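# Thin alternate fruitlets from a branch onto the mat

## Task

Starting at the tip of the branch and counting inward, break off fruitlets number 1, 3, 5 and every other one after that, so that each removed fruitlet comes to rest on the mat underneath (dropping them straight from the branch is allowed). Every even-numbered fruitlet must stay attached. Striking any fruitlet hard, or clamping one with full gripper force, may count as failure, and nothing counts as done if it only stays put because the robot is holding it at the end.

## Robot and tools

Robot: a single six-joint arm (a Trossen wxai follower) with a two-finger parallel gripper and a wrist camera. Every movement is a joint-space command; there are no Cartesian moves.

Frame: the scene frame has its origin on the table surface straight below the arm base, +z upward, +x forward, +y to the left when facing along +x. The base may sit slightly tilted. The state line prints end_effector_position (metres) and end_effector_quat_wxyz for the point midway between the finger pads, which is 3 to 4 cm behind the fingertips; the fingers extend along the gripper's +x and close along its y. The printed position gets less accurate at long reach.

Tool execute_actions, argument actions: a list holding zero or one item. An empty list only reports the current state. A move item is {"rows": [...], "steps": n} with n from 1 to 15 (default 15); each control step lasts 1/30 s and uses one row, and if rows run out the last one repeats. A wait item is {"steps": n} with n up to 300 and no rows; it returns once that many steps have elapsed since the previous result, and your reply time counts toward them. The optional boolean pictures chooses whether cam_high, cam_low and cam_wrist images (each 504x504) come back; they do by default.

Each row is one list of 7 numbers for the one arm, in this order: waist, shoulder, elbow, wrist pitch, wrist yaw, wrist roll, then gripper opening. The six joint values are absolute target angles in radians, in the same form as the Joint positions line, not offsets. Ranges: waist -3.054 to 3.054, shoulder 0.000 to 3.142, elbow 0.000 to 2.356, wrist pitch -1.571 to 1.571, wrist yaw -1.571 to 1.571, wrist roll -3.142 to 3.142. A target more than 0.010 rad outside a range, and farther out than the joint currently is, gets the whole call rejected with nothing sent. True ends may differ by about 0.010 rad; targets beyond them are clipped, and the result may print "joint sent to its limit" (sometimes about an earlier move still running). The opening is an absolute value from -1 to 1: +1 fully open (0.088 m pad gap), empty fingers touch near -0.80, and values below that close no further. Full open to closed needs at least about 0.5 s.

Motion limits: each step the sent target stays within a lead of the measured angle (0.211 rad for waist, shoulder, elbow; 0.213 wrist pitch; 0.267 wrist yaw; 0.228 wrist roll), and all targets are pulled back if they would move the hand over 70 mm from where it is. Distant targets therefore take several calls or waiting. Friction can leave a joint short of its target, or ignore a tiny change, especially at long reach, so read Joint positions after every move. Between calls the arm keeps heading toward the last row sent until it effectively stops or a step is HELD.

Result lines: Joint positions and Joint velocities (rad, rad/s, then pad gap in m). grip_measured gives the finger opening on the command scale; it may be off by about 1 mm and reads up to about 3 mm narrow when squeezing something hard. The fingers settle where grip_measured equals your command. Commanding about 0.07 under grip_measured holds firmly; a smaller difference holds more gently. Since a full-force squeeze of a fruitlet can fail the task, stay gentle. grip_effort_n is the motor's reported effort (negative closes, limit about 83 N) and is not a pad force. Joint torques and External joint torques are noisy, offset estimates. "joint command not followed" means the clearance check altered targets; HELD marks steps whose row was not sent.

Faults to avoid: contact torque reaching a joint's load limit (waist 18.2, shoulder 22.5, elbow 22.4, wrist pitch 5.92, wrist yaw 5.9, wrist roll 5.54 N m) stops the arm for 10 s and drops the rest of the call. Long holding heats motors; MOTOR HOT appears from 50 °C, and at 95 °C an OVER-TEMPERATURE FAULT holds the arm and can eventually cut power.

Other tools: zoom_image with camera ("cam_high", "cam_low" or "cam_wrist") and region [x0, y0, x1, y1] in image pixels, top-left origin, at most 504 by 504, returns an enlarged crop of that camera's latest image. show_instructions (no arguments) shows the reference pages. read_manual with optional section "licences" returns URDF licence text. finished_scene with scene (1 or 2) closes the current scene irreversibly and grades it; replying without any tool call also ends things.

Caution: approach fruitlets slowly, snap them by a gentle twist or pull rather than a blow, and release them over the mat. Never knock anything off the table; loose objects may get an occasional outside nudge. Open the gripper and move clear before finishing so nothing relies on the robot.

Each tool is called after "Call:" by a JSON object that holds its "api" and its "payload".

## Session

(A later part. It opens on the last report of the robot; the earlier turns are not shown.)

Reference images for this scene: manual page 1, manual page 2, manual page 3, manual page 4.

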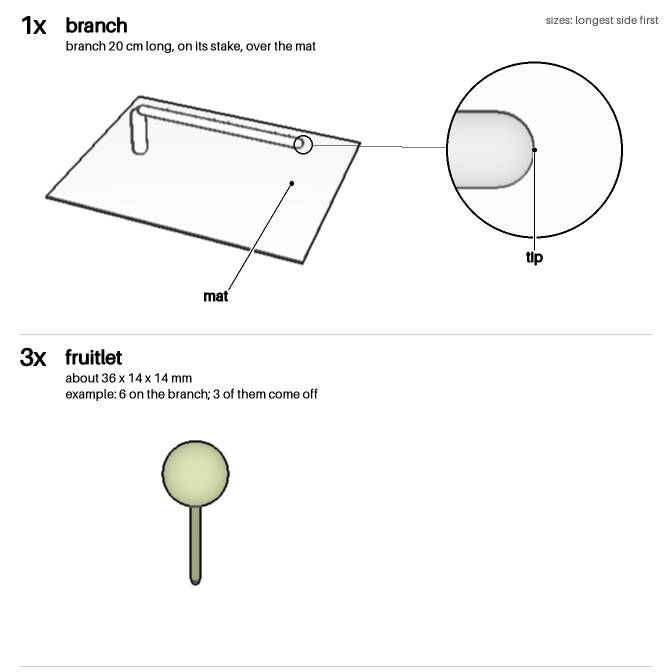

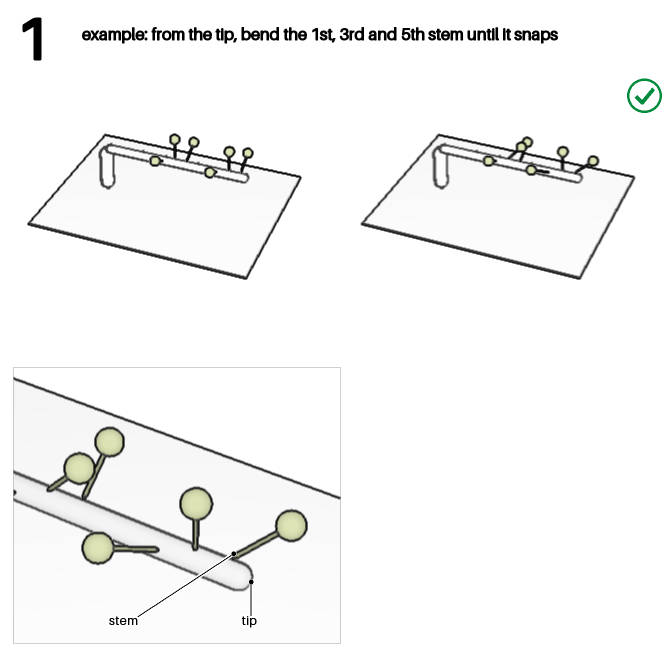

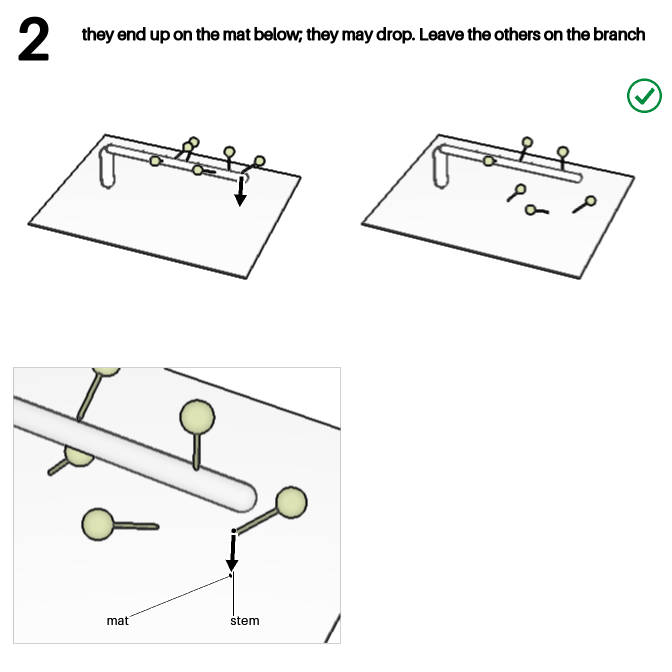

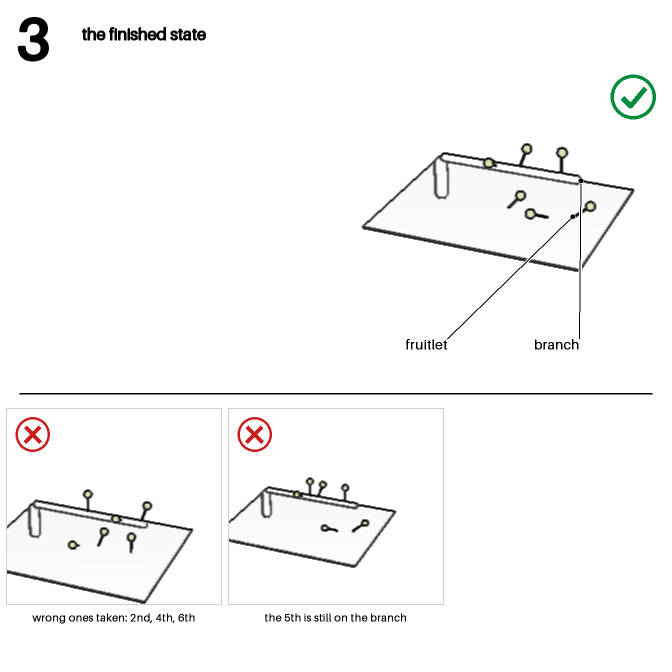

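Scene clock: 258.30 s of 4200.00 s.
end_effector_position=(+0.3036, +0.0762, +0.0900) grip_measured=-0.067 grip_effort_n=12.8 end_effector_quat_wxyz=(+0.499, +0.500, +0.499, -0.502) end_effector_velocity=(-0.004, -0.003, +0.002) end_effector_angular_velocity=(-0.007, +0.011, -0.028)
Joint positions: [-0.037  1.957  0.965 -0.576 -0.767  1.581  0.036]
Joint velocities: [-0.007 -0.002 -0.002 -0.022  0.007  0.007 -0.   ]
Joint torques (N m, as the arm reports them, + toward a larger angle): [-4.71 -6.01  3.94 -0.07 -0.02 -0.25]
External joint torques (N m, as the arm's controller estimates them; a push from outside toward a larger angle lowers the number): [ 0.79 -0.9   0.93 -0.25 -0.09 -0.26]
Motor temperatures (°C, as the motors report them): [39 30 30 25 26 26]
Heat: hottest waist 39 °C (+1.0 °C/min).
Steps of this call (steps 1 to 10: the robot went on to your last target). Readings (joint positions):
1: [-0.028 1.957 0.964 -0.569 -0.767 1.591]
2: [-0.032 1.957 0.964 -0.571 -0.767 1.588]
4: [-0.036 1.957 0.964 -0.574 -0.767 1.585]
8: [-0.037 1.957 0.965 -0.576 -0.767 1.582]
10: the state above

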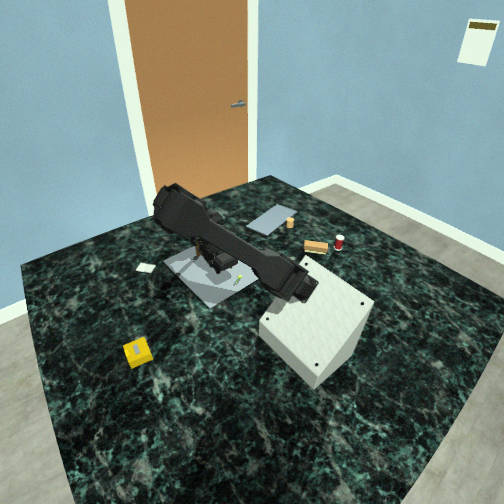

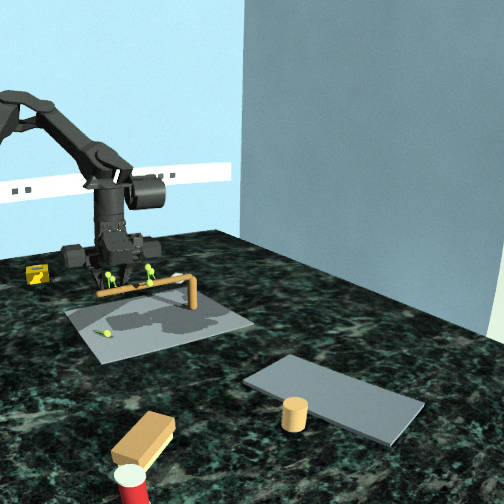

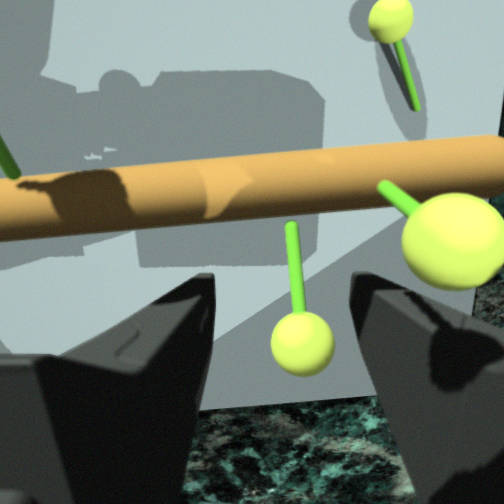

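Call:
{"api": "execute_actions", "payload": {"actions": [{"rows":[[-0.039,1.958,0.972,-0.578,-0.769,1.579,-0.15],[-0.039,1.964,0.974,-0.579,-0.769,1.579,-0.25],[-0.040,1.968,0.976,-0.580,-0.769,1.578,-0.33],[-0.041,1.975,0.985,-0.583,-0.769,1.577,-0.33],[-0.042,1.982,0.994,-0.586,-0.769,1.576,-0.33],[-0.042,1.989,1.003,-0.589,-0.769,1.575,-0.33],[-0.043,1.996,1.012,-0.592,-0.769,1.573,-0.33],[-0.044,2.003,1.021,-0.595,-0.769,1.572,-0.33],[-0.045,2.010,1.030,-0.598,-0.769,1.571,-0.33],[-0.046,2.017,1.040,-0.602,-0.769,1.570,-0.33],[-0.047,2.024,1.049,-0.605,-0.769,1.569,-0.33],[-0.048,2.031,1.058,-0.608,-0.769,1.567,-0.33],[-0.049,2.038,1.067,-0.611,-0.769,1.566,-0.33],[-0.050,2.045,1.076,-0.614,-0.769,1.565,-0.33],[-0.051,2.052,1.085,-0.617,-0.769,1.564,-0.33]],"steps":15}], "pictures": false}}

Call:
{"api": "execute_actions", "payload": {"actions": [{"steps":8}]}}

Scene clock: 273.43 s of 4200.00 s.
end_effector_position=(+0.3232, +0.0722, +0.0901) grip_measured=-0.325 grip_effort_n=-15.6 end_effector_quat_wxyz=(+0.499, +0.501, +0.497, -0.503) end_effector_velocity=(+0.056, -0.015, -0.002) end_effector_angular_velocity=(-0.007, +0.004, +0.010)
Joint positions: [-0.046  2.023  1.055 -0.607 -0.767  1.573  0.023]
Joint velocities: [-0.027  0.203  0.266 -0.095  0.007 -0.051 -0.002]
Joint torques (N m, as the arm reports them, + toward a larger angle): [-5.08 -4.15  4.13 -0.03 -0.03 -0.27]
External joint torques (N m, as the arm's controller estimates them; a push from outside toward a larger angle lowers the number): [ 0.75  1.35  0.98 -0.24 -0.09 -0.27]
Motor temperatures (°C, as the motors report them): [39 31 30 25 26 26]
Heat: hottest waist 39 °C (+1.0 °C/min).
Steps of this call (steps 1 to 30: the robot went on to your last target; steps 31 to 90: nothing new was sent; then 11.63 s passed at rest; steps 91 to 105: all 15 steps of this action). Readings (joint positions):
91: [-0.037 1.957 0.965 -0.577 -0.767 1.581]
92: [-0.037 1.957 0.966 -0.577 -0.767 1.581]
94: [-0.037 1.957 0.969 -0.579 -0.767 1.581]
98: [-0.039 1.975 0.995 -0.586 -0.767 1.581]
105: the state above

Scene clock: 273.70 s of 4200.00 s.
end_effector_position=(+0.3276, +0.0708, +0.0898) grip_measured=-0.327 grip_effort_n=-15.6 end_effector_quat_wxyz=(+0.498, +0.501, +0.497, -0.504) end_effector_velocity=(-0.000, +0.001, +0.001) end_effector_angular_velocity=(+0.007, +0.011, +0.008)
Joint positions: [-0.049  2.04   1.076 -0.615 -0.767  1.571  0.023]
Joint velocities: [-0.002  0.007  0.012 -0.022 -0.007 -0.022  0.   ]
Joint torques (N m, as the arm reports them, + toward a larger angle): [-5.13 -4.21  4.1  -0.02 -0.03 -0.26]
External joint torques (N m, as the arm's controller estimates them; a push from outside toward a larger angle lowers the number): [ 0.78  1.42  0.96 -0.21 -0.09 -0.26]
Motor temperatures (°C, as the motors report them): [39 31 30 25 26 26]
Heat: hottest waist 39 °C (+1.0 °C/min).
Steps of this call (steps 1 to 8: the robot went on to your last target). Readings (joint positions):
1: [-0.047 2.028 1.062 -0.608 -0.767 1.573]
2: [-0.047 2.032 1.068 -0.610 -0.767 1.572]
4: [-0.049 2.037 1.073 -0.613 -0.767 1.571]
8: the state above

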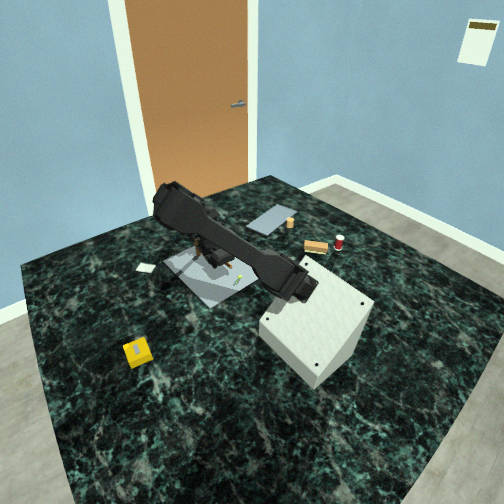

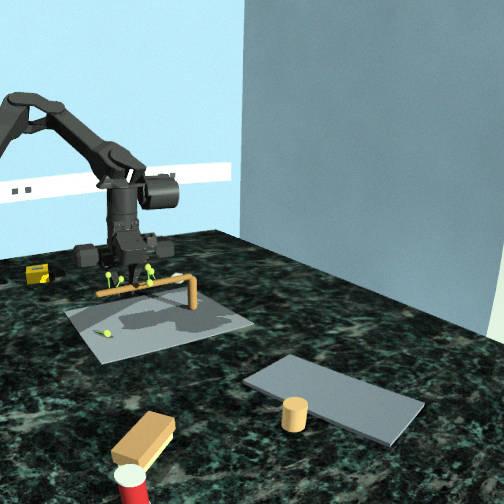

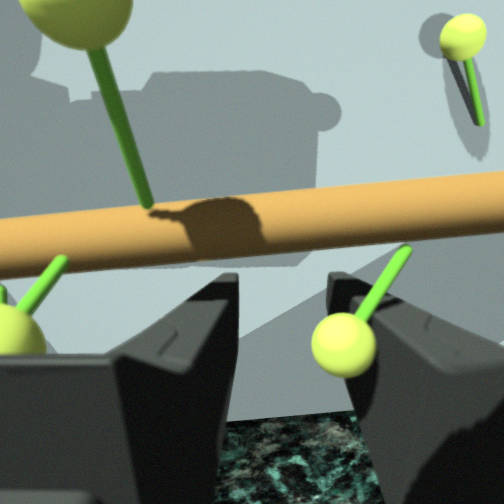

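Call:
{"api": "zoom_image", "payload": {"camera": "cam_wrist", "region": [220, 220, 460, 440]}}

Region (220, 220, 460, 440) of cam_wrist's 504x504 image, scaled by 2.100, with more detail than that image has; it fills the top 462 rows of this view, and the rest is white.

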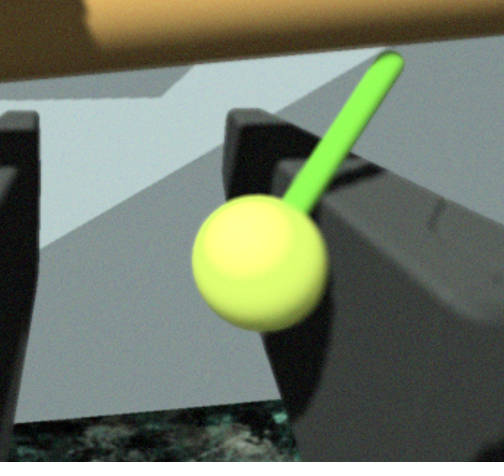

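Call:
{"api": "execute_actions", "payload": {"actions": [{"rows":[[-0.047,2.02,1.055,-0.61,-0.769,1.573,-0.25],[-0.045,2.005,1.035,-0.603,-0.769,1.575,-0.18],[-0.043,1.99,1.015,-0.596,-0.769,1.577,-0.12],[-0.041,1.975,0.995,-0.589,-0.769,1.579,-0.064],[-0.039,1.96,0.975,-0.582,-0.769,1.58,-0.064],[-0.037,1.947,0.955,-0.576,-0.769,1.58,-0.064],[-0.037,1.947,0.955,-0.576,-0.769,1.58,-0.064],[-0.05,1.94,0.98,-0.61,-0.768,1.56,-0.064],[-0.068,1.932,0.995,-0.65,-0.767,1.54,-0.064],[-0.086,1.924,1.01,-0.69,-0.766,1.51,-0.064],[-0.104,1.916,1.03,-0.73,-0.765,1.49,-0.064],[-0.122,1.908,1.045,-0.77,-0.764,1.46,-0.064],[-0.14,1.90,1.06,-0.81,-0.763,1.44,-0.064],[-0.153,1.893,1.073,-0.836,-0.762,1.42,-0.064]],"steps":15}], "pictures": false}}

Call:
{"api": "execute_actions", "payload": {"actions": [{"rows":[[-0.153,1.893,1.073,-0.836,-0.762,1.2,-0.064],[-0.153,1.893,1.073,-0.836,-0.762,0.9,-0.064],[-0.153,1.893,1.073,-0.836,-0.762,0.6,-0.064],[-0.153,1.893,1.073,-0.836,-0.762,0.3,-0.064],[-0.153,1.893,1.073,-0.836,-0.762,0.0,-0.064],[-0.153,1.893,1.073,-0.836,-0.762,-0.3,-0.064],[-0.153,1.893,1.073,-0.836,-0.762,-0.6,-0.064],[-0.153,1.893,1.073,-0.836,-0.762,-0.9,-0.064],[-0.153,1.893,1.073,-0.836,-0.762,-1.2,-0.064],[-0.153,1.893,1.073,-0.836,-0.762,-1.5,-0.064],[-0.153,1.893,1.073,-0.836,-0.762,-1.723,-0.064]],"steps":15}], "pictures": false}}

Call:
{"api": "execute_actions", "payload": {"actions": [{"steps":25}]}}

Scene clock: 350.33 s of 4200.00 s.
end_effector_position=(+0.3058, +0.0753, +0.1275) grip_measured=-0.070 grip_effort_n=12.8 end_effector_quat_wxyz=(+0.497, +0.501, +0.498, -0.503) end_effector_velocity=(+0.055, -0.001, +0.192) end_effector_angular_velocity=(-0.019, -0.283, +0.128)
Joint positions: [-0.125  1.919  1.041 -0.776 -0.766  1.463  0.036]
Joint velocities: [-0.427 -0.252  0.325 -0.593  0.022 -0.447  0.002]
Joint torques (N m, as the arm reports them, + toward a larger angle): [-4.13 -5.68  4.27 -0.11  0.14 -0.27]
External joint torques (N m, as the arm's controller estimates them; a push from outside toward a larger angle lowers the number): [ 0.72 -1.19  1.03 -0.23  0.1  -0.25]
Motor temperatures (°C, as the motors report them): [40 30 31 25 26 26]
Heat: hottest waist 40 °C (+0.0 °C/min).
Steps of this call (steps 1 to 30: the robot went on to your last target; steps 31 to 90: nothing new was sent; then 73.13 s passed at rest; steps 91 to 105: all 15 steps of this action). Readings (joint positions):
91: [-0.049 2.040 1.076 -0.616 -0.767 1.571]
92: [-0.049 2.037 1.070 -0.612 -0.768 1.571]
94: [-0.048 2.018 1.043 -0.603 -0.768 1.571]
98: [-0.043 1.973 0.987 -0.595 -0.768 1.571]
105: the state above

Scene clock: 350.83 s of 4200.00 s.
end_effector_position=(+0.3073, +0.0769, +0.1409) grip_measured=-0.067 grip_effort_n=12.8 end_effector_quat_wxyz=(+0.669, +0.234, +0.665, -0.234) end_effector_velocity=(-0.001, -0.000, +0.002) end_effector_angular_velocity=(-0.003, +0.001, +1.858)
Joint positions: [-0.151  1.9    1.067 -0.834 -0.764  0.531  0.036]
Joint velocities: [-0.007 -0.002 -0.002 -0.007 -0.007 -1.868 -0.   ]
Joint torques (N m, as the arm reports them, + toward a larger angle): [-4.71 -5.72  4.59 -0.02  0.11 -0.27]
External joint torques (N m, as the arm's controller estimates them; a push from outside toward a larger angle lowers the number): [ 0.79 -0.74  0.86 -0.26  0.09 -0.27]
Motor temperatures (°C, as the motors report them): [40 30 31 25 26 26]
Heat: hottest waist 40 °C (+0.0 °C/min).
Steps of this call (steps 1 to 15: all 15 steps of this action). Readings (joint positions):
1: [-0.137 1.912 1.051 -0.792 -0.766 1.405]
2: [-0.145 1.906 1.058 -0.803 -0.766 1.341]
4: [-0.151 1.901 1.066 -0.817 -0.766 1.215]
8: [-0.151 1.900 1.067 -0.830 -0.764 0.968]
15: the state above

Scene clock: 351.67 s of 4200.00 s.
end_effector_position=(+0.3072, +0.0769, +0.1409) grip_measured=-0.066 grip_effort_n=10.9 end_effector_quat_wxyz=(+0.642, -0.302, +0.638, +0.299) end_effector_velocity=(-0.002, -0.001, +0.001) end_effector_angular_velocity=(-0.017, +0.007, +1.861)
Joint positions: [-0.151  1.9    1.067 -0.834 -0.764 -1.022  0.036]
Joint velocities: [-0.002 -0.002 -0.002 -0.007  0.007 -1.868 -0.   ]
Joint torques (N m, as the arm reports them, + toward a larger angle): [-4.7  -5.65  4.55 -0.05  0.03 -0.26]
External joint torques (N m, as the arm's controller estimates them; a push from outside toward a larger angle lowers the number): [ 0.78 -0.73  0.84 -0.27  0.09 -0.27]
Motor temperatures (°C, as the motors report them): [40 30 31 25 26 26]
Heat: hottest waist 40 °C (+0.0 °C/min).
Steps of this call (steps 1 to 25: the robot went on to your last target). Readings (joint positions):
1: [-0.151 1.900 1.067 -0.834 -0.764 0.469]
2: [-0.151 1.900 1.067 -0.834 -0.764 0.407]
4: [-0.151 1.900 1.067 -0.834 -0.764 0.283]
8: [-0.151 1.900 1.067 -0.834 -0.764 0.034]
25: the state above

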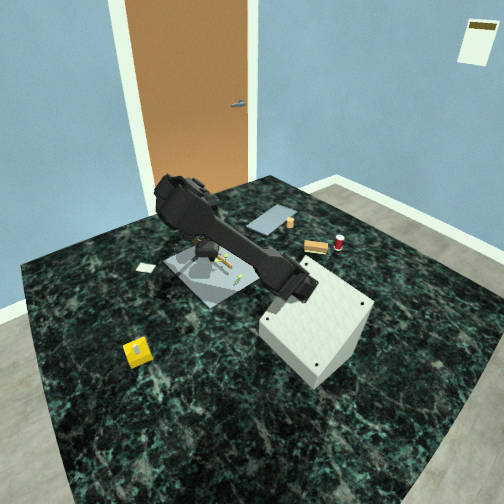

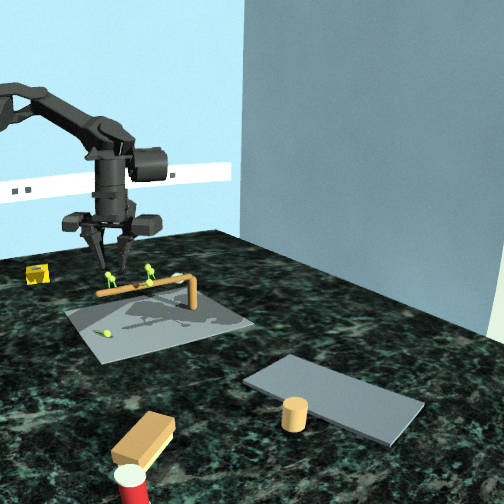

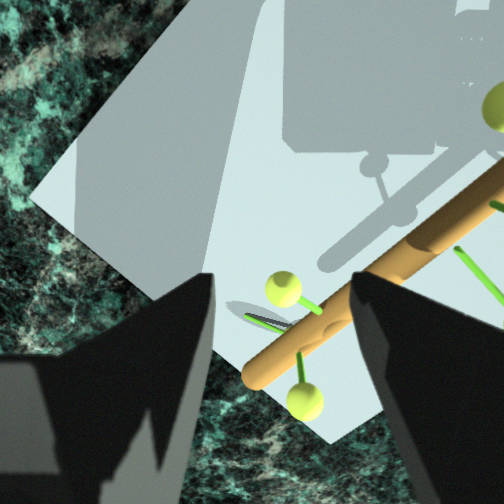

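Call:
{"api": "execute_actions", "payload": {"actions": [{"rows":[[-0.151,1.893,1.055,-0.834,-0.762,-1.723,-0.064]],"steps":13}]}}

Scene clock: 355.33 s of 4200.00 s.
end_effector_position=(+0.3056, +0.0763, +0.1401) grip_measured=-0.066 grip_effort_n=10.0 end_effector_quat_wxyz=(+0.501, -0.500, +0.500, +0.499) end_effector_velocity=(-0.004, +0.001, +0.001) end_effector_angular_velocity=(+0.010, +0.013, -0.010)
Joint positions: [-0.151  1.9    1.062 -0.834 -0.764 -1.717  0.036]
Joint velocities: [-0.002 -0.002 -0.002 -0.022 -0.007 -0.007 -0.   ]
Joint torques (N m, as the arm reports them, + toward a larger angle): [-4.52 -5.67  3.08  0.06  0.02 -0.26]
External joint torques (N m, as the arm's controller estimates them; a push from outside toward a larger angle lowers the number): [ 0.84 -0.81 -0.51 -0.11  0.08 -0.26]
Motor temperatures (°C, as the motors report them): [40 30 31 25 26 26]
Heat: hottest waist 40 °C (+0.0 °C/min).
Steps of this call (steps 1 to 45: the robot went on to your last target; steps 46 to 97: nothing new was sent; steps 98 to 110: all 13 steps of this action). Readings (joint positions):
98: [-0.151 1.900 1.067 -0.834 -0.764 -1.717]
99: [-0.151 1.900 1.067 -0.834 -0.764 -1.717]
101: [-0.151 1.900 1.066 -0.834 -0.764 -1.717]
105: [-0.151 1.900 1.063 -0.834 -0.764 -1.717]
110: the state above

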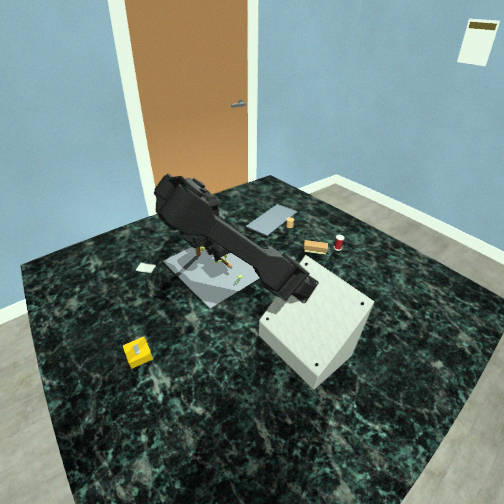

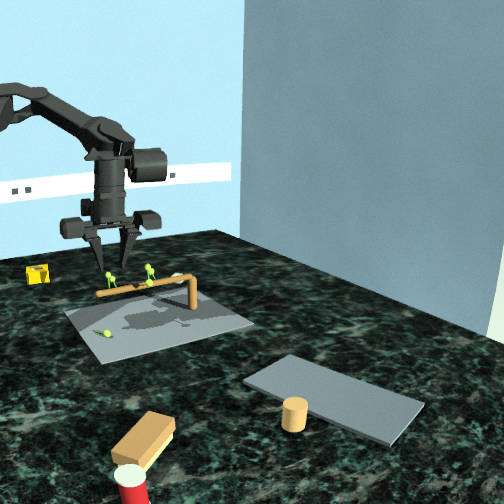

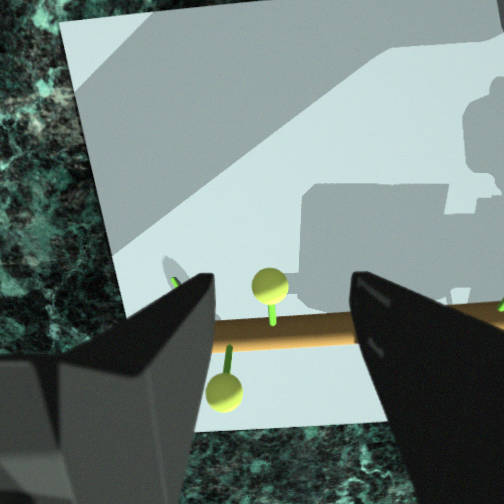

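Call:
{"api": "execute_actions", "payload": {"actions": [{"rows":[[-0.151,1.893,1.06,-0.834,-0.762,1.69,-0.064]],"steps":15}], "pictures": false}}

Call:
{"api": "execute_actions", "payload": {"actions": [{"steps":42}], "pictures": false}}

Call:
{"api": "execute_actions", "payload": {"actions": [{"rows":[[-0.158,1.91,1.055,-0.83,-0.763,1.69,-0.064],[-0.165,1.918,1.05,-0.825,-0.763,1.695,-0.064],[-0.170,1.923,1.045,-0.815,-0.764,1.70,-0.064],[-0.160,1.928,1.037,-0.793,-0.764,1.715,-0.064],[-0.150,1.932,1.028,-0.772,-0.765,1.73,-0.064],[-0.140,1.937,1.019,-0.75,-0.765,1.743,-0.064],[-0.130,1.942,1.011,-0.728,-0.766,1.757,-0.064],[-0.119,1.947,1.002,-0.706,-0.766,1.77,-0.064]],"steps":15}]}}

Scene clock: 409.93 s of 4200.00 s.
end_effector_position=(+0.3055, +0.0763, +0.1400) grip_measured=-0.066 grip_effort_n=9.1 end_effector_quat_wxyz=(+0.671, -0.225, +0.670, +0.224) end_effector_velocity=(-0.001, -0.000, +0.002) end_effector_angular_velocity=(+0.012, -0.002, -1.834)
Joint positions: [-0.151  1.9    1.062 -0.834 -0.764 -0.795  0.036]
Joint velocities: [-0.007 -0.002 -0.002 -0.007 -0.007  1.824 -0.   ]
Joint torques (N m, as the arm reports them, + toward a larger angle): [-4.54 -5.7   3.64  0.09  0.03  0.21]
External joint torques (N m, as the arm's controller estimates them; a push from outside toward a larger angle lowers the number): [ 0.93 -0.76 -0.04 -0.13  0.08  0.21]
Motor temperatures (°C, as the motors report them): [39 32 30 25 26 26]
Heat: hottest waist 39 °C (-1.0 °C/min).
Steps of this call (steps 1 to 15: the robot went on to your last target; steps 16 to 90: nothing new was sent; then 51.10 s passed at rest; steps 91 to 105: all 15 steps of this action). Readings (joint positions):
91: [-0.151 1.900 1.062 -0.834 -0.764 -1.667]
92: [-0.151 1.900 1.062 -0.834 -0.764 -1.604]
94: [-0.151 1.900 1.062 -0.834 -0.764 -1.481]
98: [-0.151 1.900 1.062 -0.834 -0.764 -1.230]
105: the state above

Scene clock: 411.33 s of 4200.00 s.
end_effector_position=(+0.3055, +0.0763, +0.1400) grip_measured=-0.065 grip_effort_n=6.3 end_effector_quat_wxyz=(+0.441, +0.554, +0.439, -0.553) end_effector_velocity=(-0.002, +0.001, +0.001) end_effector_angular_velocity=(+0.009, +0.002, -0.366)
Joint positions: [-0.151  1.9    1.062 -0.834 -0.764  1.65   0.036]
Joint velocities: [-0.002 -0.002 -0.002 -0.007 -0.007  0.359  0.   ]
Joint torques (N m, as the arm reports them, + toward a larger angle): [-4.5  -5.69  3.62  0.07  0.14  0.22]
External joint torques (N m, as the arm's controller estimates them; a push from outside toward a larger angle lowers the number): [ 0.9  -0.86 -0.02 -0.14  0.08  0.21]
Motor temperatures (°C, as the motors report them): [39 32 30 25 26 26]
Heat: hottest waist 39 °C (-1.0 °C/min).
Steps of this call (steps 1 to 42: the robot went on to your last target). Readings (joint positions):
1: [-0.151 1.900 1.062 -0.834 -0.764 -0.733]
2: [-0.151 1.900 1.062 -0.834 -0.764 -0.671]
4: [-0.151 1.900 1.062 -0.834 -0.764 -0.548]
8: [-0.151 1.900 1.062 -0.834 -0.764 -0.299]
42: the state above

Scene clock: 411.83 s of 4200.00 s.
end_effector_position=(+0.3044, +0.0677, +0.1181) grip_measured=-0.065 grip_effort_n=5.8 end_effector_quat_wxyz=(+0.423, +0.568, +0.420, -0.567) end_effector_velocity=(+0.007, -0.001, -0.000) end_effector_angular_velocity=(+0.004, -0.036, +0.009)
Joint positions: [-0.121  1.937  1.009 -0.713 -0.764  1.76   0.036]
Joint velocities: [-0.002 -0.002 -0.007  0.051 -0.007  0.022 -0.   ]
Joint torques (N m, as the arm reports them, + toward a larger angle): [-4.4  -3.86  2.89  0.23  0.01  0.23]
External joint torques (N m, as the arm's controller estimates them; a push from outside toward a larger angle lowers the number): [ 1.07  1.09 -0.48  0.03 -0.06  0.23]
Motor temperatures (°C, as the motors report them): [39 32 30 25 26 26]
Heat: hottest waist 39 °C (-1.0 °C/min).
Steps of this call (steps 1 to 15: all 15 steps of this action). Readings (joint positions):
1: [-0.151 1.900 1.062 -0.834 -0.764 1.659]
2: [-0.153 1.900 1.062 -0.833 -0.764 1.668]
4: [-0.158 1.904 1.057 -0.820 -0.764 1.684]
8: [-0.146 1.922 1.031 -0.756 -0.764 1.731]
15: the state above

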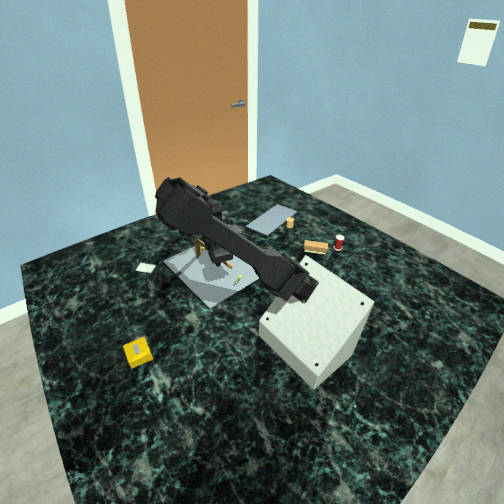

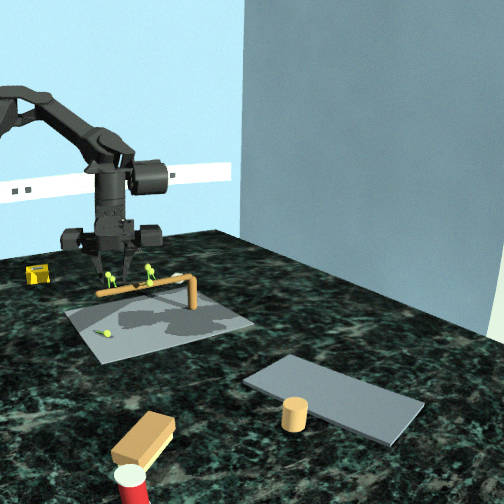

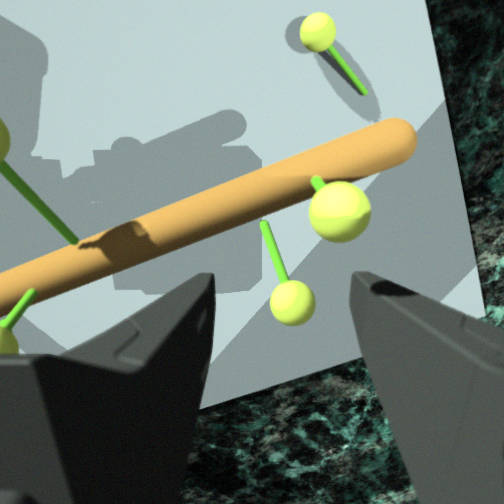

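Call:
{"api": "execute_actions", "payload": {"actions": [{"rows":[[-0.111,1.951,0.995,-0.69,-0.766,1.785,-0.064],[-0.103,1.955,0.988,-0.673,-0.766,1.795,-0.064],[-0.095,1.959,0.981,-0.657,-0.766,1.805,-0.064],[-0.087,1.962,0.974,-0.640,-0.766,1.815,-0.064],[-0.079,1.966,0.966,-0.624,-0.767,1.825,-0.064],[-0.071,1.970,0.959,-0.607,-0.767,1.835,-0.064],[-0.063,1.973,0.952,-0.591,-0.767,1.846,-0.064],[-0.055,1.977,0.945,-0.575,-0.767,1.857,-0.064]],"steps":15}]}}

Scene clock: 418.47 s of 4200.00 s.
end_effector_position=(+0.2995, +0.0678, +0.0909) grip_measured=-0.065 grip_effort_n=5.8 end_effector_quat_wxyz=(+0.418, +0.567, +0.418, -0.573) end_effector_velocity=(+0.004, +0.002, -0.000) end_effector_angular_velocity=(+0.021, -0.025, -0.002)
Joint positions: [-0.058  1.966  0.953 -0.581 -0.765  1.848  0.036]
Joint velocities: [-0.002 -0.002 -0.007  0.037 -0.022  0.022 -0.   ]
Joint torques (N m, as the arm reports them, + toward a larger angle): [-4.34 -3.81  2.47  0.17 -0.01  0.21]
External joint torques (N m, as the arm's controller estimates them; a push from outside toward a larger angle lowers the number): [ 1.02  1.19 -0.42  0.04 -0.07  0.21]
Motor temperatures (°C, as the motors report them): [39 31 30 25 26 26]
Heat: hottest waist 39 °C (-1.0 °C/min).
Steps of this call (steps 1 to 15: the robot went on to your last target; steps 16 to 90: nothing new was sent; then 3.13 s passed at rest; steps 91 to 105: all 15 steps of this action). Readings (joint positions):
91: [-0.121 1.937 1.007 -0.704 -0.764 1.767]
92: [-0.118 1.938 1.005 -0.696 -0.764 1.774]
94: [-0.108 1.942 0.996 -0.673 -0.764 1.788]
98: [-0.078 1.957 0.970 -0.617 -0.764 1.825]
105: the state above

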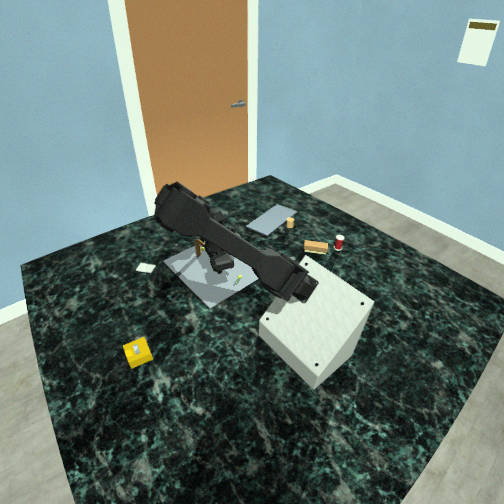

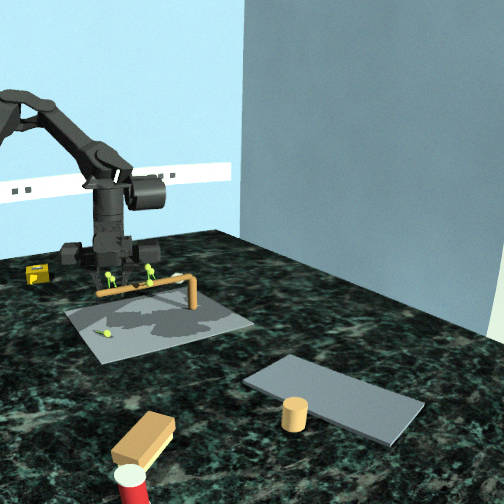

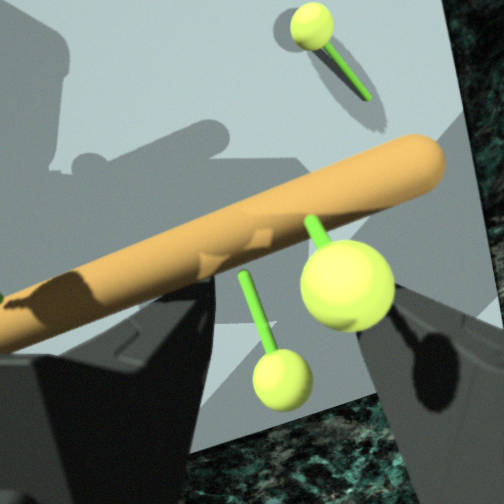

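Call:
{"api": "execute_actions", "payload": {"actions": [{"rows":[[-0.058,1.977,0.955,-0.581,-0.767,1.852,-0.16],[-0.059,1.977,0.961,-0.582,-0.767,1.852,-0.27],[-0.060,1.979,0.965,-0.583,-0.767,1.851,-0.39],[-0.062,1.986,0.974,-0.586,-0.767,1.849,-0.39],[-0.063,1.994,0.983,-0.589,-0.767,1.847,-0.39],[-0.065,2.001,0.991,-0.592,-0.767,1.845,-0.39],[-0.066,2.008,1.000,-0.595,-0.767,1.843,-0.39],[-0.068,2.016,1.009,-0.599,-0.767,1.841,-0.39],[-0.070,2.023,1.018,-0.602,-0.767,1.838,-0.39],[-0.071,2.030,1.027,-0.605,-0.767,1.836,-0.39],[-0.073,2.037,1.035,-0.608,-0.767,1.834,-0.39],[-0.074,2.045,1.044,-0.611,-0.767,1.832,-0.39],[-0.076,2.052,1.053,-0.614,-0.767,1.830,-0.39],[-0.078,2.059,1.062,-0.617,-0.767,1.828,-0.39],[-0.079,2.067,1.071,-0.620,-0.767,1.826,-0.39]],"steps":15}], "pictures": false}}

Call:
{"api": "execute_actions", "payload": {"actions": [{"steps":8}]}}

Scene clock: 438.20 s of 4200.00 s.
end_effector_position=(+0.3157, +0.0655, +0.0901) grip_measured=-0.385 grip_effort_n=-10.0 end_effector_quat_wxyz=(+0.409, +0.570, +0.422, -0.574) end_effector_velocity=(+0.035, +0.004, -0.006) end_effector_angular_velocity=(+0.099, +0.065, -0.014)
Joint positions: [-0.066  2.032  1.037 -0.62  -0.78   1.838  0.02 ]
Joint velocities: [-0.007  0.183  0.232 -0.154 -0.095 -0.066 -0.002]
Joint torques (N m, as the arm reports them, + toward a larger angle): [-5.56 -3.3   4.76  0.58  0.59 -0.25]
External joint torques (N m, as the arm's controller estimates them; a push from outside toward a larger angle lowers the number): [ 0.19  2.03  1.62  0.36  0.5  -0.25]
Motor temperatures (°C, as the motors report them): [39 31 30 25 26 26]
Heat: hottest waist 39 °C (-1.0 °C/min).
Steps of this call (steps 1 to 15: the robot went on to your last target; steps 16 to 90: nothing new was sent; then 16.23 s passed at rest; steps 91 to 105: all 15 steps of this action). Readings (joint positions):
91: [-0.058 1.966 0.952 -0.578 -0.765 1.851]
92: [-0.058 1.966 0.952 -0.578 -0.765 1.851]
94: [-0.058 1.969 0.955 -0.580 -0.765 1.851]
98: [-0.061 1.989 0.981 -0.589 -0.765 1.851]
105: the state above

Scene clock: 438.47 s of 4200.00 s.
end_effector_position=(+0.3187, +0.0657, +0.0895) grip_measured=-0.388 grip_effort_n=-8.6 end_effector_quat_wxyz=(+0.407, +0.570, +0.424, -0.574) end_effector_velocity=(+0.001, -0.000, -0.000) end_effector_angular_velocity=(+0.008, +0.003, +0.000)
Joint positions: [-0.066  2.047  1.055 -0.631 -0.786  1.833  0.02 ]
Joint velocities: [-0.002  0.007  0.007 -0.007 -0.007 -0.007  0.   ]
Joint torques (N m, as the arm reports them, + toward a larger angle): [-5.82 -3.13  4.87  0.74  0.73 -0.25]
External joint torques (N m, as the arm's controller estimates them; a push from outside toward a larger angle lowers the number): [-0.03  2.37  1.78  0.59  0.68 -0.25]
Motor temperatures (°C, as the motors report them): [39 31 30 25 26 26]
Heat: hottest waist 39 °C (-1.0 °C/min).
Steps of this call (steps 1 to 8: the robot went on to your last target). Readings (joint positions):
1: [-0.066 2.037 1.043 -0.623 -0.783 1.836]
2: [-0.066 2.041 1.047 -0.626 -0.784 1.835]
4: [-0.066 2.044 1.052 -0.629 -0.785 1.834]
8: the state above

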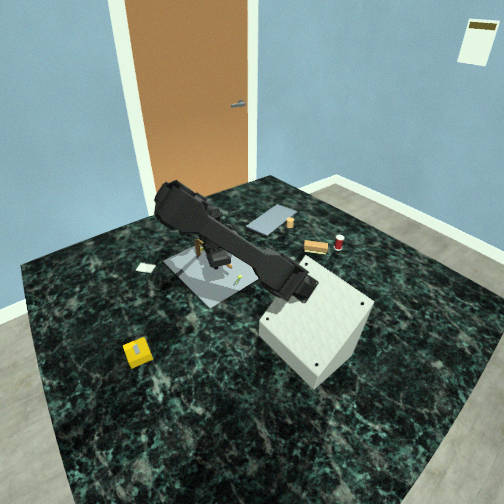

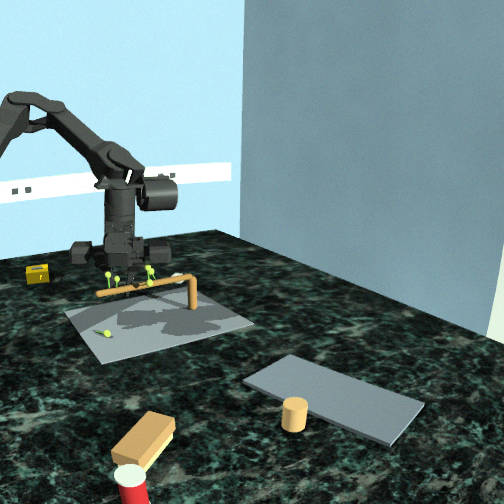

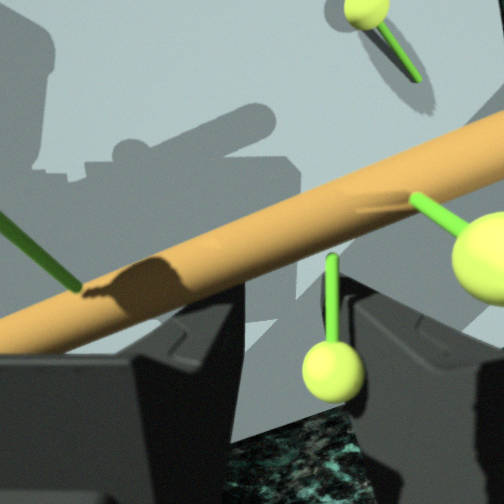

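Call:
{"api": "zoom_image", "payload": {"camera": "cam_wrist", "region": [230, 230, 430, 430]}}

Call:
{"api": "zoom_image", "payload": {"camera": "cam_low", "region": [70, 240, 210, 320]}}

Region (230, 230, 430, 430) of cam_wrist's 504x504 image, scaled by 2.520, with more detail than that image has.

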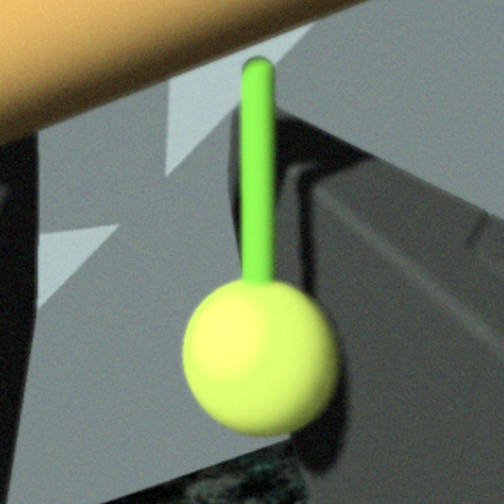

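Region (70, 240, 210, 320) of cam_low's 504x504 image, scaled by 3.600, with more detail than that image has; it fills the top 288 rows of this view, and the rest is white.

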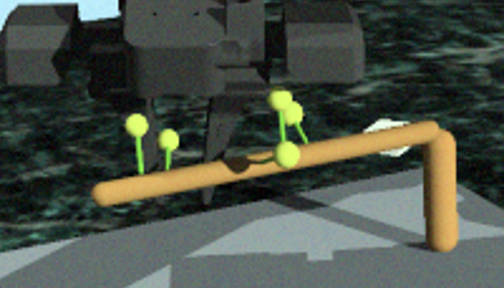

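Call:
{"api": "execute_actions", "payload": {"actions": [{"rows":[[-0.064,2.035,1.05,-0.63,-0.767,1.80,-0.37],[-0.063,2.025,1.045,-0.628,-0.767,1.76,-0.36],[-0.063,2.015,1.04,-0.626,-0.767,1.72,-0.35],[-0.063,2.008,1.036,-0.624,-0.767,1.68,-0.35],[-0.063,2.004,1.033,-0.622,-0.767,1.64,-0.35],[-0.063,2.004,1.033,-0.622,-0.767,1.60,-0.35],[-0.063,2.004,1.033,-0.622,-0.767,1.57,-0.35],[-0.063,2.004,1.033,-0.622,-0.767,1.542,-0.35]],"steps":14}]}}

Scene clock: 532.87 s of 4200.00 s.
end_effector_position=(+0.3176, +0.0683, +0.0937) grip_measured=-0.353 grip_effort_n=12.3 end_effector_quat_wxyz=(+0.492, +0.504, +0.496, -0.508) end_effector_velocity=(-0.008, +0.001, -0.002) end_effector_angular_velocity=(+0.009, +0.024, +0.119)
Joint positions: [-0.064  2.015  1.04  -0.624 -0.77   1.56   0.022]
Joint velocities: [ 0.002 -0.002 -0.012 -0.022 -0.007 -0.139  0.   ]
Joint torques (N m, as the arm reports them, + toward a larger angle): [-4.76 -6.54  2.64  0.22  0.15 -0.28]
External joint torques (N m, as the arm's controller estimates them; a push from outside toward a larger angle lowers the number): [ 0.98 -1.17 -0.47  0.05  0.09 -0.28]
Motor temperatures (°C, as the motors report them): [43 29 31 27 27 26]
Heat: hottest waist 43 °C (+2.0 °C/min).
Steps of this call (steps 1 to 30: the robot went on to your last target; steps 31 to 90: nothing new was sent; then 90.93 s passed at rest; steps 91 to 104: all 14 steps of this action). Readings (joint positions):
91: [-0.066 2.047 1.056 -0.633 -0.786 1.825]
92: [-0.065 2.045 1.055 -0.633 -0.784 1.809]
94: [-0.064 2.037 1.050 -0.628 -0.774 1.758]
98: [-0.064 2.021 1.043 -0.626 -0.770 1.630]
104: the state above

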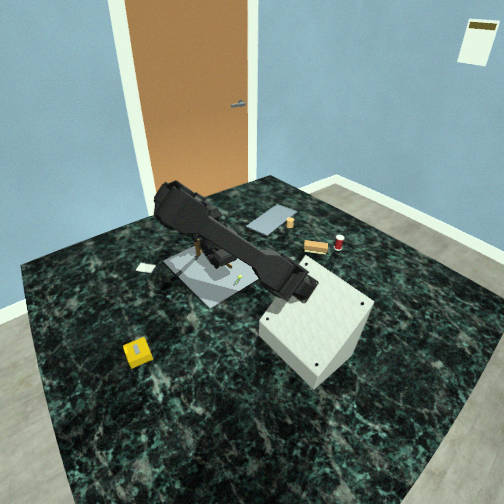

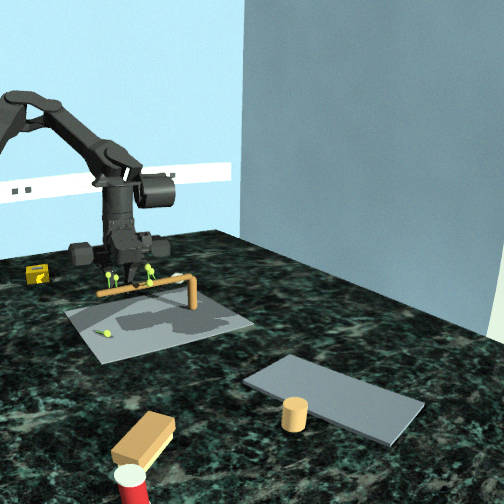

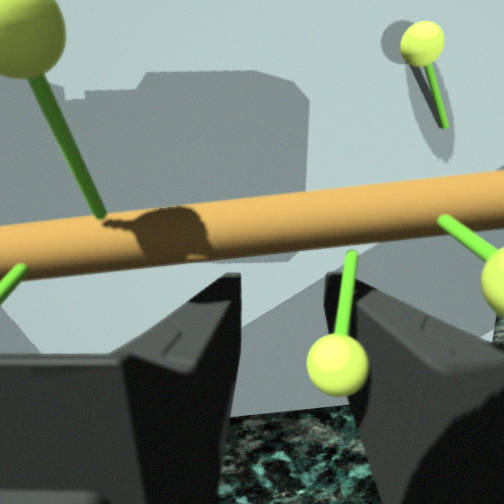

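Call:
{"api": "execute_actions", "payload": {"actions": []}}

Scene clock: 561.23 s of 4200.00 s.
end_effector_position=(+0.3174, +0.0683, +0.0936) grip_measured=-0.353 grip_effort_n=12.3 end_effector_quat_wxyz=(+0.495, +0.502, +0.498, -0.505) end_effector_velocity=(+0.001, +0.001, +0.001) end_effector_angular_velocity=(+0.007, -0.007, +0.025)
Joint positions: [-0.064  2.015  1.039 -0.624 -0.77   1.548  0.022]
Joint velocities: [-0.002 -0.002 -0.002  0.007 -0.007 -0.022 -0.   ]
Joint torques (N m, as the arm reports them, + toward a larger angle): [-4.75 -6.54  2.66  0.23  0.15 -0.27]
External joint torques (N m, as the arm's controller estimates them; a push from outside toward a larger angle lowers the number): [ 1.04 -1.12 -0.57  0.01  0.08 -0.26]
Motor temperatures (°C, as the motors report them): [41 31 30 26 27 26]
Heat: hottest waist 41 °C (-1.0 °C/min).
Steps of this call (steps 1 to 30: the robot went on to your last target; steps 31 to 90: nothing new was sent; then 25.37 s passed at rest). Readings (joint positions):
1: [-0.064 2.015 1.039 -0.624 -0.770 1.557]
2: [-0.064 2.015 1.039 -0.624 -0.770 1.554]
4: [-0.064 2.015 1.039 -0.624 -0.770 1.552]
8: [-0.064 2.015 1.039 -0.624 -0.770 1.549]
90: the state above
The arm was judged still, so your last target was given up. Only a new action makes it travel on or press farther. Fingers that are still opening or closing keep moving.

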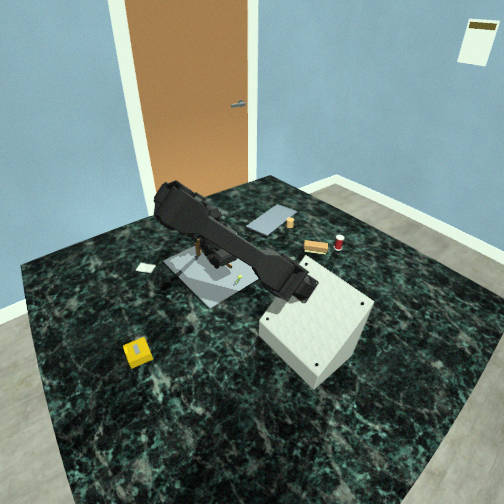

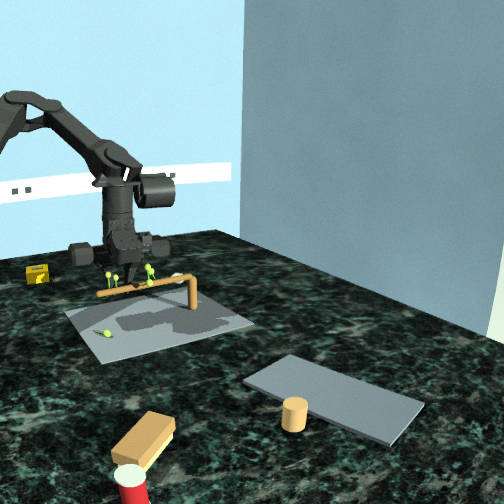

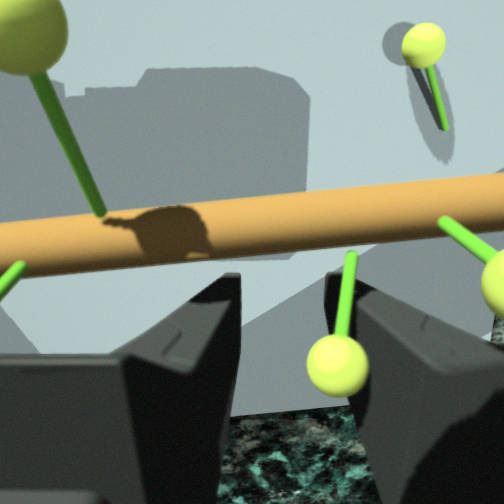

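Call:
{"api": "zoom_image", "payload": {"camera": "cam_wrist", "region": [250, 180, 450, 420]}}

Call:
{"api": "zoom_image", "payload": {"camera": "cam_low", "region": [60, 240, 220, 350]}}

Region (250, 180, 450, 420) of cam_wrist's 504x504 image, scaled by 2.100, with more detail than that image has.

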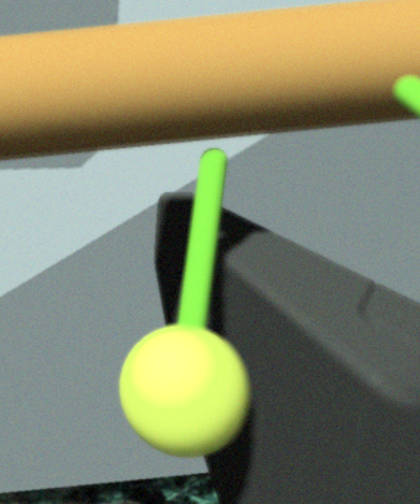

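Region (60, 240, 220, 350) of cam_low's 504x504 image, scaled by 3.150, with more detail than that image has; it fills the top 346 rows of this view, and the rest is white.

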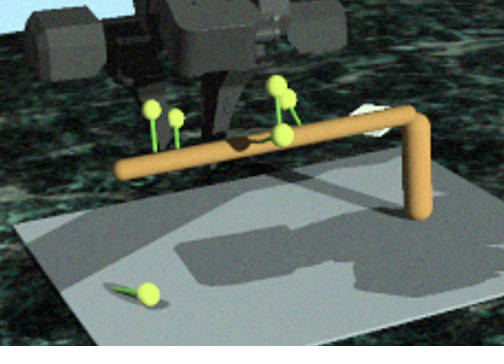

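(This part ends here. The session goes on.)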